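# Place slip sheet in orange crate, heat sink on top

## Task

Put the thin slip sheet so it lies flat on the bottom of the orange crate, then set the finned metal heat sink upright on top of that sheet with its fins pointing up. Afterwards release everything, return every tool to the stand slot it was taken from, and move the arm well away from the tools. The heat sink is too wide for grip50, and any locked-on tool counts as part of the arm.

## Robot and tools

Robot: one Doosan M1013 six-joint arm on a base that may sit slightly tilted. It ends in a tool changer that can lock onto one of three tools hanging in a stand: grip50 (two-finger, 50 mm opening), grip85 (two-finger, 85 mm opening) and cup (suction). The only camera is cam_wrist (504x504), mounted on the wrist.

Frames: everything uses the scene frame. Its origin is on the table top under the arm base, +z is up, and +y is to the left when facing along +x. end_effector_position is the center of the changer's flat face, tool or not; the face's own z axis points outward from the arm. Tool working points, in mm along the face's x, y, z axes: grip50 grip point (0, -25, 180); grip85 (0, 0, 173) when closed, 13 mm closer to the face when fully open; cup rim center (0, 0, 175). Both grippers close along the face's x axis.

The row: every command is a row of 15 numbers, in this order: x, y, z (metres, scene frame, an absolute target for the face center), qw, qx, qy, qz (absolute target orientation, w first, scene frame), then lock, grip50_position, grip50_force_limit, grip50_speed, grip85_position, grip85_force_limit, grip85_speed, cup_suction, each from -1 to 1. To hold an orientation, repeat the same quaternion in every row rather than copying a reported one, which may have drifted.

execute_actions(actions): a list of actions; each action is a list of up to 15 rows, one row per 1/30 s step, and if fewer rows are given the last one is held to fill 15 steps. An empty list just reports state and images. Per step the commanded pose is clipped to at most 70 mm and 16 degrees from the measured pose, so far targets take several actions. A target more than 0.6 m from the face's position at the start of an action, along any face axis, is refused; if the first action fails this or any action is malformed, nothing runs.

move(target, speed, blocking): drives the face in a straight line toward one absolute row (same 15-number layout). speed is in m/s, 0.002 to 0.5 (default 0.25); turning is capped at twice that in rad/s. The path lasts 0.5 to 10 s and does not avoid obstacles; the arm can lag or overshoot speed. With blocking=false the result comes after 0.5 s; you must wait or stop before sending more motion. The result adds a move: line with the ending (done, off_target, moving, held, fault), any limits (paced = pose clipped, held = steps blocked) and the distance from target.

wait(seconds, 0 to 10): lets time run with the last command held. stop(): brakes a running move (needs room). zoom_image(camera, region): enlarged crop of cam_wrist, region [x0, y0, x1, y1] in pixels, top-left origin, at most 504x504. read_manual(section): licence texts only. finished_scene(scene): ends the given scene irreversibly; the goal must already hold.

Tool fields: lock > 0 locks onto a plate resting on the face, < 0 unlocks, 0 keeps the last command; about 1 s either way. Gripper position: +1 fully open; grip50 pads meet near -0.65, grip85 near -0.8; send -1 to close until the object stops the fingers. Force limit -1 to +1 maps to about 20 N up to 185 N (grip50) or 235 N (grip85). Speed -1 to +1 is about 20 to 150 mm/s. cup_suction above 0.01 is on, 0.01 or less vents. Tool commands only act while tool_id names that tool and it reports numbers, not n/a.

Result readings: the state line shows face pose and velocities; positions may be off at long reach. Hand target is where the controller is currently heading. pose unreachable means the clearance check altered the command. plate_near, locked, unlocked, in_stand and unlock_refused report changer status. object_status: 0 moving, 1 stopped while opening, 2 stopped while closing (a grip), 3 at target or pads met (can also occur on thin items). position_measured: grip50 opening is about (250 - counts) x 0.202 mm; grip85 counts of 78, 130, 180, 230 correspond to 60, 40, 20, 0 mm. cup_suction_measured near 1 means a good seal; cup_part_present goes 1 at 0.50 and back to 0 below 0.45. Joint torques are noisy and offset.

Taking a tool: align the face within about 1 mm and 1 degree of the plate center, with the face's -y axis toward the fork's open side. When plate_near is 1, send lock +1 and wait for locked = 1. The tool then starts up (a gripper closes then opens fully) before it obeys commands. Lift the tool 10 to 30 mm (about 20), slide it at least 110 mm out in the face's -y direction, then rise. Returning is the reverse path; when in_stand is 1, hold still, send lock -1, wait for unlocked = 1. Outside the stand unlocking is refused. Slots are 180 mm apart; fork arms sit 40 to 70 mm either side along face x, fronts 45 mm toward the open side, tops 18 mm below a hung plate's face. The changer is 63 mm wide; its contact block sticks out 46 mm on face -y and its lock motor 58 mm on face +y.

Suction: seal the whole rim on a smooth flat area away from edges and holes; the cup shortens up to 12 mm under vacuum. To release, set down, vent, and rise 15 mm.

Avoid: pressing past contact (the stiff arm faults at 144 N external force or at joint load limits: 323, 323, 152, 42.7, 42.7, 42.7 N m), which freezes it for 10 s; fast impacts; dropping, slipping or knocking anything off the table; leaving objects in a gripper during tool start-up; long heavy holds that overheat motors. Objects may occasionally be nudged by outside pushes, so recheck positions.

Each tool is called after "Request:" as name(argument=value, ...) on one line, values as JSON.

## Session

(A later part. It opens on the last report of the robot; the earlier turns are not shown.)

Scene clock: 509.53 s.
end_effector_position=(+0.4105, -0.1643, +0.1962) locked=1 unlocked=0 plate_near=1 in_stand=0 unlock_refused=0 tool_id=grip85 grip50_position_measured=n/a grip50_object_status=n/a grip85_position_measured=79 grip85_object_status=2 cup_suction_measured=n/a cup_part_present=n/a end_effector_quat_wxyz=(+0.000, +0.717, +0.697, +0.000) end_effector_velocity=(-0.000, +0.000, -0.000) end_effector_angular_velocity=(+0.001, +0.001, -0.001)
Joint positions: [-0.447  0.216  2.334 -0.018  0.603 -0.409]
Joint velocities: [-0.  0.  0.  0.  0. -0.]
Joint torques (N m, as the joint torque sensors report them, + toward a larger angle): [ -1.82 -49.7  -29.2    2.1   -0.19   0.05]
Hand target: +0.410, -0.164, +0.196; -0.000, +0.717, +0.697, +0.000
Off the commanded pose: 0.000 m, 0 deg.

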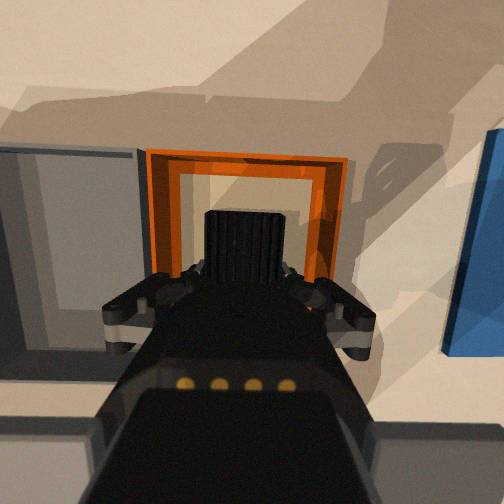

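Request:
execute_actions(actions=[[[0.4105, -0.1643, 0.1960, 0.0, 0.7169, 0.6972, 0.0, 0, 1, 0, 0, -1, -0.6, -0.3, -1],[0.4105, -0.1643, 0.1958, 0.0, 0.7169, 0.6972, 0.0, 0, 1, 0, 0, -1, -0.6, -0.3, -1],[0.4105, -0.1643, 0.1956, 0.0, 0.7169, 0.6972, 0.0, 0, 1, 0, 0, -1, -0.6, -0.3, -1],[0.4105, -0.1643, 0.1954, 0.0, 0.7169, 0.6972, 0.0, 0, 1, 0, 0, -1, -0.6, -0.3, -1]]])

Scene clock: 513.23 s.
end_effector_position=(+0.4105, -0.1643, +0.1954) locked=1 unlocked=0 plate_near=1 in_stand=0 unlock_refused=0 tool_id=grip85 grip50_position_measured=n/a grip50_object_status=n/a grip85_position_measured=79 grip85_object_status=2 cup_suction_measured=n/a cup_part_present=n/a end_effector_quat_wxyz=(+0.000, +0.717, +0.697, +0.000) end_effector_velocity=(-0.000, -0.000, -0.000) end_effector_angular_velocity=(+0.000, +0.000, -0.001)
Joint positions: [-0.447  0.217  2.335 -0.018  0.601 -0.409]
Joint velocities: [-0.  0.  0.  0. -0.  0.]
Joint torques (N m, as the joint torque sensors report them, + toward a larger angle): [ -2.11 -50.24 -29.87   1.95  -0.18  -0.1 ]
Hand target: +0.410, -0.164, +0.195; -0.000, +0.717, +0.697, +0.000
Off the commanded pose: 0.000 m, 0 deg.

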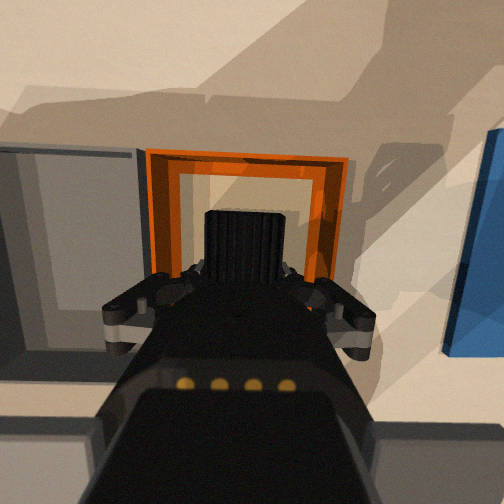

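Request:
execute_actions(actions=[[[0.4105, -0.1643, 0.1952, 0.0, 0.7169, 0.6972, 0.0, 0, 1, 0, 0, -1, -0.6, -0.3, -1],[0.4105, -0.1643, 0.1950, 0.0, 0.7169, 0.6972, 0.0, 0, 1, 0, 0, -1, -0.6, -0.3, -1],[0.4105, -0.1643, 0.1948, 0.0, 0.7169, 0.6972, 0.0, 0, 1, 0, 0, -1, -0.6, -0.3, -1],[0.4105, -0.1643, 0.1946, 0.0, 0.7169, 0.6972, 0.0, 0, 1, 0, 0, -1, -0.6, -0.3, -1]]])

Scene clock: 516.67 s.
end_effector_position=(+0.4106, -0.1643, +0.1947) locked=1 unlocked=0 plate_near=1 in_stand=0 unlock_refused=0 tool_id=grip85 grip50_position_measured=n/a grip50_object_status=n/a grip85_position_measured=79 grip85_object_status=2 cup_suction_measured=n/a cup_part_present=n/a end_effector_quat_wxyz=(+0.000, +0.717, +0.697, +0.000) end_effector_velocity=(-0.000, +0.000, -0.001) end_effector_angular_velocity=(+0.000, +0.000, +0.000)
Joint positions: [-0.447  0.218  2.335 -0.018  0.599 -0.409]
Joint velocities: [ 0.     0.001  0.     0.    -0.001 -0.   ]
Joint torques (N m, as the joint torque sensors report them, + toward a larger angle): [ -3.07 -25.15 -18.48   1.5   -4.45  -0.22]
Hand target: +0.410, -0.164, +0.195; -0.000, +0.717, +0.697, -0.000
Off the commanded pose: 0.000 m, 0 deg.

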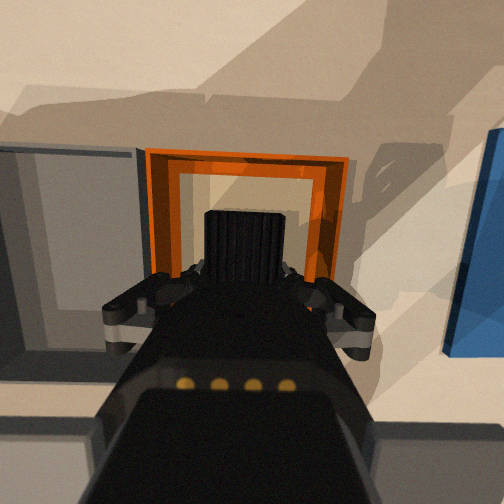

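Request:
execute_actions(actions=[[[0.4105, -0.1643, 0.1950, 0.0, 0.7169, 0.6972, 0.0, 0, 1, 0, 0, -1, -0.6, -0.3, -1],[0.4105, -0.1643, 0.1953, 0.0, 0.7169, 0.6972, 0.0, 0, 1, 0, 0, -1, -0.6, -0.3, -1],[0.4105, -0.1643, 0.1953, 0.0, 0.7169, 0.6972, 0.0, 0, 1, 0, 0, -1, -0.6, -0.3, -1],[0.4105, -0.1643, 0.1953, 0.0, 0.7169, 0.6972, 0.0, 0, 1, 0, 0, -1, -0.6, -0.3, -1],[0.4105, -0.1643, 0.1953, 0.0, 0.7169, 0.6972, 0.0, 0, 1, 0, 0, 0.7, -0.6, 0, -1]]])

Scene clock: 520.63 s.
end_effector_position=(+0.4103, -0.1642, +0.1952) locked=1 unlocked=0 plate_near=1 in_stand=0 unlock_refused=0 tool_id=grip85 grip50_position_measured=n/a grip50_object_status=n/a grip85_position_measured=41 grip85_object_status=0 cup_suction_measured=n/a cup_part_present=n/a end_effector_quat_wxyz=(-0.000, +0.717, +0.697, -0.000) end_effector_velocity=(+0.001, -0.000, +0.000) end_effector_angular_velocity=(-0.001, -0.001, +0.000)
Joint positions: [-0.447  0.217  2.335 -0.018  0.601 -0.409]
Joint velocities: [ 0.    -0.    -0.001 -0.    -0.     0.   ]
Joint torques (N m, as the joint torque sensors report them, + toward a larger angle): [ -2.16 -49.33 -28.45   1.9   -0.29  -0.12]
Hand target: +0.411, -0.164, +0.195; +0.000, +0.717, +0.697, -0.000
Off the commanded pose: 0.000 m, 0 deg.

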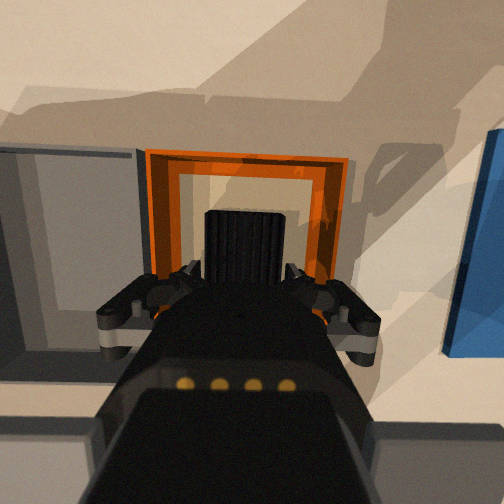

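Request:
move(target=[0.4105, -0.1643, 0.245, 0.0, 0.7169, 0.6972, 0.0, 0, 1, 0, 0, 0.7, -0.6, 0, -1], speed=0.15)

Request:
move(target=[0.5435, -0.1635, 0.3803, 0.0, 0.7561, 0.6545, 0.0, 0, 1, 0, 0, 1, -0.6, 0, -1], speed=0.3)

Request:
zoom_image(camera="cam_wrist", region=[150, 40, 320, 230])

Scene clock: 525.90 s.
end_effector_position=(+0.4105, -0.1643, +0.2448) locked=1 unlocked=0 plate_near=1 in_stand=0 unlock_refused=0 tool_id=grip85 grip50_position_measured=n/a grip50_object_status=n/a grip85_position_measured=41 grip85_object_status=3 cup_suction_measured=n/a cup_part_present=n/a end_effector_quat_wxyz=(-0.000, +0.717, +0.697, -0.000) end_effector_velocity=(+0.000, +0.001, +0.001) end_effector_angular_velocity=(+0.000, -0.000, +0.002)
Joint positions: [-0.446  0.131  2.301 -0.015  0.72  -0.411]
Joint velocities: [ 0.002 -0.002 -0.001  0.001  0.003 -0.   ]
Joint torques (N m, as the joint torque sensors report them, + toward a larger angle): [  0.26 -47.71 -34.43   2.18   0.13  -0.27]
Hand target: +0.411, -0.164, +0.245; +0.000, +0.717, +0.697, -0.000
Off the commanded pose: 0.000 m, 0 deg.
move: done

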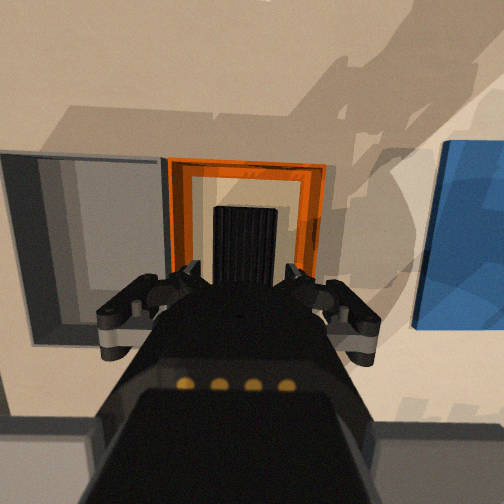

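Scene clock: 527.07 s.
end_effector_position=(+0.5435, -0.1635, +0.3801) locked=1 unlocked=0 plate_near=1 in_stand=0 unlock_refused=0 tool_id=grip85 grip50_position_measured=n/a grip50_object_status=n/a grip85_position_measured=3 grip85_object_status=3 cup_suction_measured=n/a cup_part_present=n/a end_effector_quat_wxyz=(+0.000, +0.756, +0.654, -0.000) end_effector_velocity=(+0.000, -0.000, +0.001) end_effector_angular_velocity=(-0.000, +0.001, -0.001)
Joint positions: [-0.341  0.153  1.962 -0.011  1.039 -0.196]
Joint velocities: [-0.     0.    -0.001 -0.001  0.002  0.001]
Joint torques (N m, as the joint torque sensors report them, + toward a larger angle): [ -2.95 -59.38 -42.94   3.09  -0.26  -0.04]
Hand target: +0.544, -0.164, +0.380; +0.000, +0.756, +0.654, -0.000
Off the commanded pose: 0.000 m, 0 deg.
move: done

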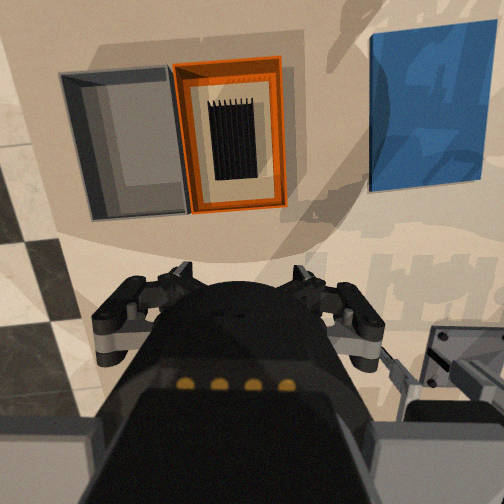

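Region (150, 40, 320, 230) of cam_wrist's 504x504 image, scaled by 2.653, with more detail than that image has; it fills the left 451 columns of this view, and the rest is white.

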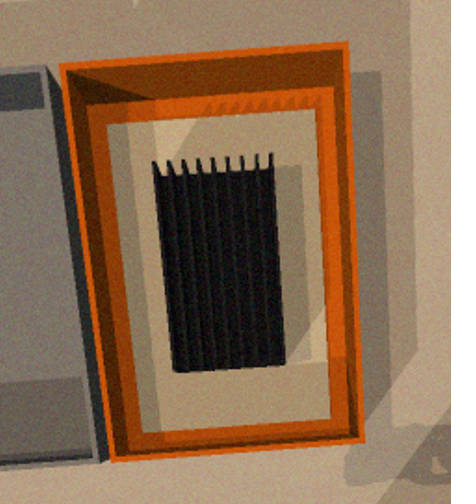

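The heat sink is standing centred on the sheet. Now hanging grip85 back.

Request:
move(target=[0.6623, -0.1807, 0.3803, 0.0, 0.7561, 0.6545, 0.0, 0, 1, 0, 0, 1, -0.6, 0, -1], speed=0.15)

Request:
move(target=[0.6623, -0.1807, 0.3608, 0.0, 0.7561, 0.6545, 0.0, 0, 1, 0, 0, 1, -0.6, 0, -1], speed=0.03)

Scene clock: 531.90 s.
end_effector_position=(+0.6622, -0.1806, +0.3802) locked=1 unlocked=0 plate_near=1 in_stand=0 unlock_refused=0 tool_id=grip85 grip50_position_measured=n/a grip50_object_status=n/a grip85_position_measured=3 grip85_object_status=3 cup_suction_measured=n/a cup_part_present=n/a end_effector_quat_wxyz=(+0.000, +0.756, +0.654, -0.000) end_effector_velocity=(+0.002, +0.000, -0.000) end_effector_angular_velocity=(-0.000, -0.000, +0.001)
Joint positions: [-0.306  0.328  1.737 -0.01   1.09  -0.162]
Joint velocities: [ 0.001  0.002 -0.003 -0.     0.     0.   ]
Joint torques (N m, as the joint torque sensors report them, + toward a larger angle): [ -1.71 -75.69 -45.3    3.24  -0.29  -0.02]
Hand target: +0.662, -0.181, +0.380; +0.000, +0.756, +0.654, -0.000
Off the commanded pose: 0.000 m, 0 deg.
move: done

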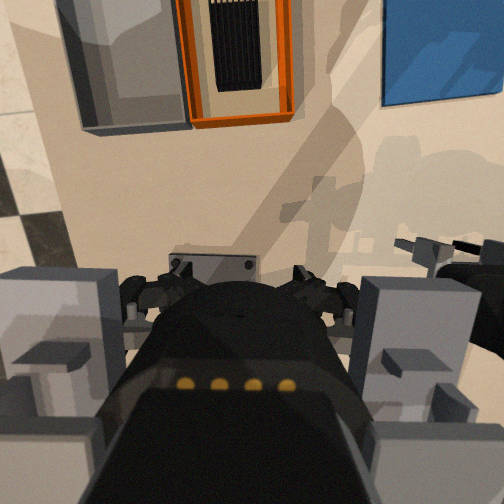

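Scene clock: 532.83 s.
end_effector_position=(+0.6623, -0.1807, +0.3609) locked=1 unlocked=0 plate_near=1 in_stand=1 unlock_refused=0 tool_id=grip85 grip50_position_measured=n/a grip50_object_status=n/a grip85_position_measured=3 grip85_object_status=3 cup_suction_measured=n/a cup_part_present=n/a end_effector_quat_wxyz=(+0.000, +0.756, +0.654, +0.000) end_effector_velocity=(+0.000, -0.000, -0.001) end_effector_angular_velocity=(-0.001, -0.000, +0.000)
Joint positions: [-0.306  0.343  1.755 -0.01   1.056 -0.162]
Joint velocities: [ 0.     0.001  0.    -0.001 -0.002 -0.   ]
Joint torques (N m, as the joint torque sensors report them, + toward a larger angle): [ -3.87 -79.95 -41.85   3.53   0.92   0.27]
Hand target: +0.662, -0.181, +0.361; -0.000, +0.756, +0.654, +0.000
Off the commanded pose: 0.000 m, 0 deg.
move: done

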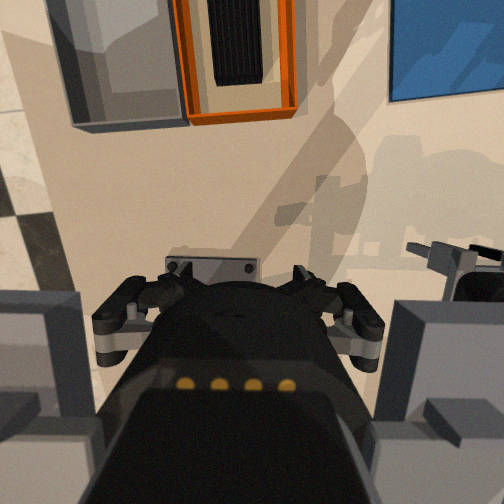

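Request:
execute_actions(actions=[[[0.6623, -0.1807, 0.3605, 0.0, 0.7561, 0.6545, 0.0, -1, 1, 0, 0, 1, -0.6, 0, -1]],[[0.6623, -0.1807, 0.3605, 0.0, 0.7561, 0.6545, 0.0, -1, 1, 0, 0, 1, -0.6, 0, -1]]])

Scene clock: 535.80 s.
end_effector_position=(+0.6623, -0.1807, +0.3605) locked=0 unlocked=1 plate_near=1 in_stand=1 unlock_refused=0 tool_id=none grip50_position_measured=n/a grip50_object_status=n/a grip85_position_measured=n/a grip85_object_status=n/a cup_suction_measured=n/a cup_part_present=n/a end_effector_quat_wxyz=(-0.000, +0.756, +0.654, -0.000) end_effector_velocity=(+0.000, +0.000, -0.000) end_effector_angular_velocity=(-0.000, +0.001, +0.001)
Joint positions: [-0.306  0.343  1.755 -0.01   1.056 -0.162]
Joint velocities: [ 0.  0.  0. -0.  0. -0.]
Joint torques (N m, as the joint torque sensors report them, + toward a larger angle): [ -2.58 -68.82 -38.34   3.35  -0.33  -0.13]
Hand target: +0.662, -0.181, +0.360; -0.000, +0.756, +0.654, +0.000
Off the commanded pose: 0.000 m, 0 deg.

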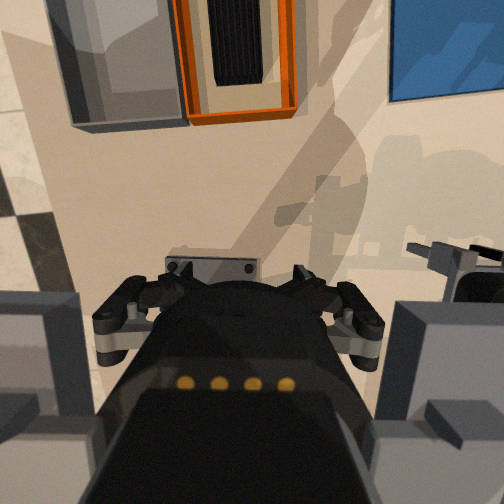

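Request:
move(target=[0.6623, -0.1807, 0.405, 0.0, 0.7561, 0.6545, 0.0, 0, 1, 0, 0, 1, -0.6, 0, -1], speed=0.12)

Request:
move(target=[0.56, -0.10, 0.62, 0.0, 0.7561, 0.6545, 0.0, 0, 1, 0, 0, 1, -0.6, 0, -1], speed=0.3)

Scene clock: 540.03 s.
end_effector_position=(+0.6623, -0.1807, +0.4049) locked=0 unlocked=1 plate_near=0 in_stand=0 unlock_refused=0 tool_id=none grip50_position_measured=n/a grip50_object_status=n/a grip85_position_measured=n/a grip85_object_status=n/a cup_suction_measured=n/a cup_part_present=n/a end_effector_quat_wxyz=(-0.000, +0.756, +0.654, -0.000) end_effector_velocity=(-0.000, +0.000, +0.001) end_effector_angular_velocity=(-0.000, +0.000, +0.001)
Joint positions: [-0.306  0.31   1.712 -0.009  1.132 -0.163]
Joint velocities: [ 0.    -0.001 -0.001 -0.001  0.002 -0.   ]
Joint torques (N m, as the joint torque sensors report them, + toward a larger angle): [ -2.95 -66.88 -38.27   3.61  -0.3   -0.21]
Hand target: +0.662, -0.181, +0.405; +0.000, +0.756, +0.654, -0.000
Off the commanded pose: 0.000 m, 0 deg.
move: done

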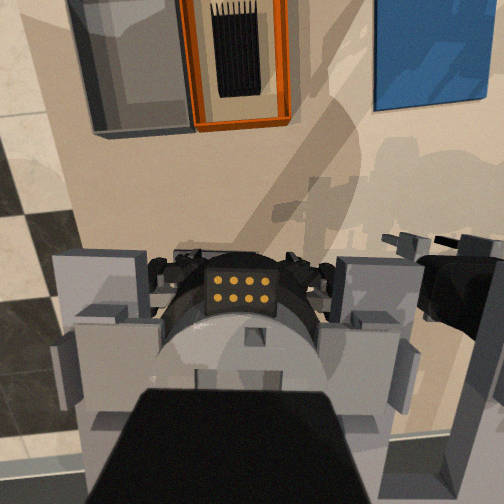

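Scene clock: 541.40 s.
end_effector_position=(+0.5602, -0.1002, +0.6199) locked=0 unlocked=1 plate_near=0 in_stand=0 unlock_refused=0 tool_id=none grip50_position_measured=n/a grip50_object_status=n/a grip85_position_measured=n/a grip85_object_status=n/a cup_suction_measured=n/a cup_part_present=n/a end_effector_quat_wxyz=(-0.000, +0.756, +0.654, -0.000) end_effector_velocity=(-0.001, +0.001, -0.000) end_effector_angular_velocity=(-0.002, +0.003, +0.002)
Joint positions: [-0.223  0.035  1.637 -0.007  1.482 -0.084]
Joint velocities: [ 0.002 -0.001  0.002 -0.003  0.002  0.   ]
Joint torques (N m, as the joint torque sensors report them, + toward a larger angle): [ -2.65 -46.44 -43.99   3.8   -0.01  -0.09]
Hand target: +0.560, -0.100, +0.620; +0.000, +0.756, +0.654, -0.000
Off the commanded pose: 0.000 m, 0 deg.
move: done

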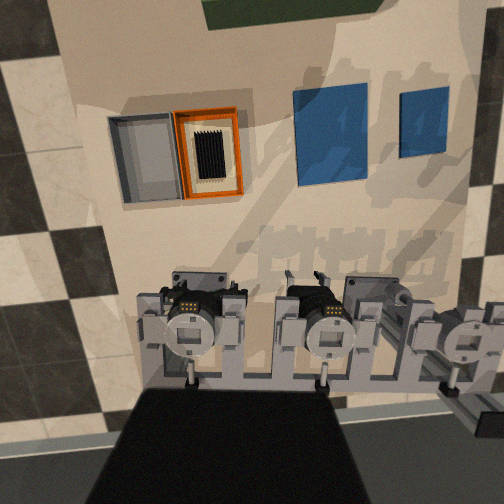

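The sheet and heat sink are in the crate, both tools are back in their slots, and the arm is clear. Ending scene 1.

Request:
finished_scene(scene=1)

The scene is finished: the task was done.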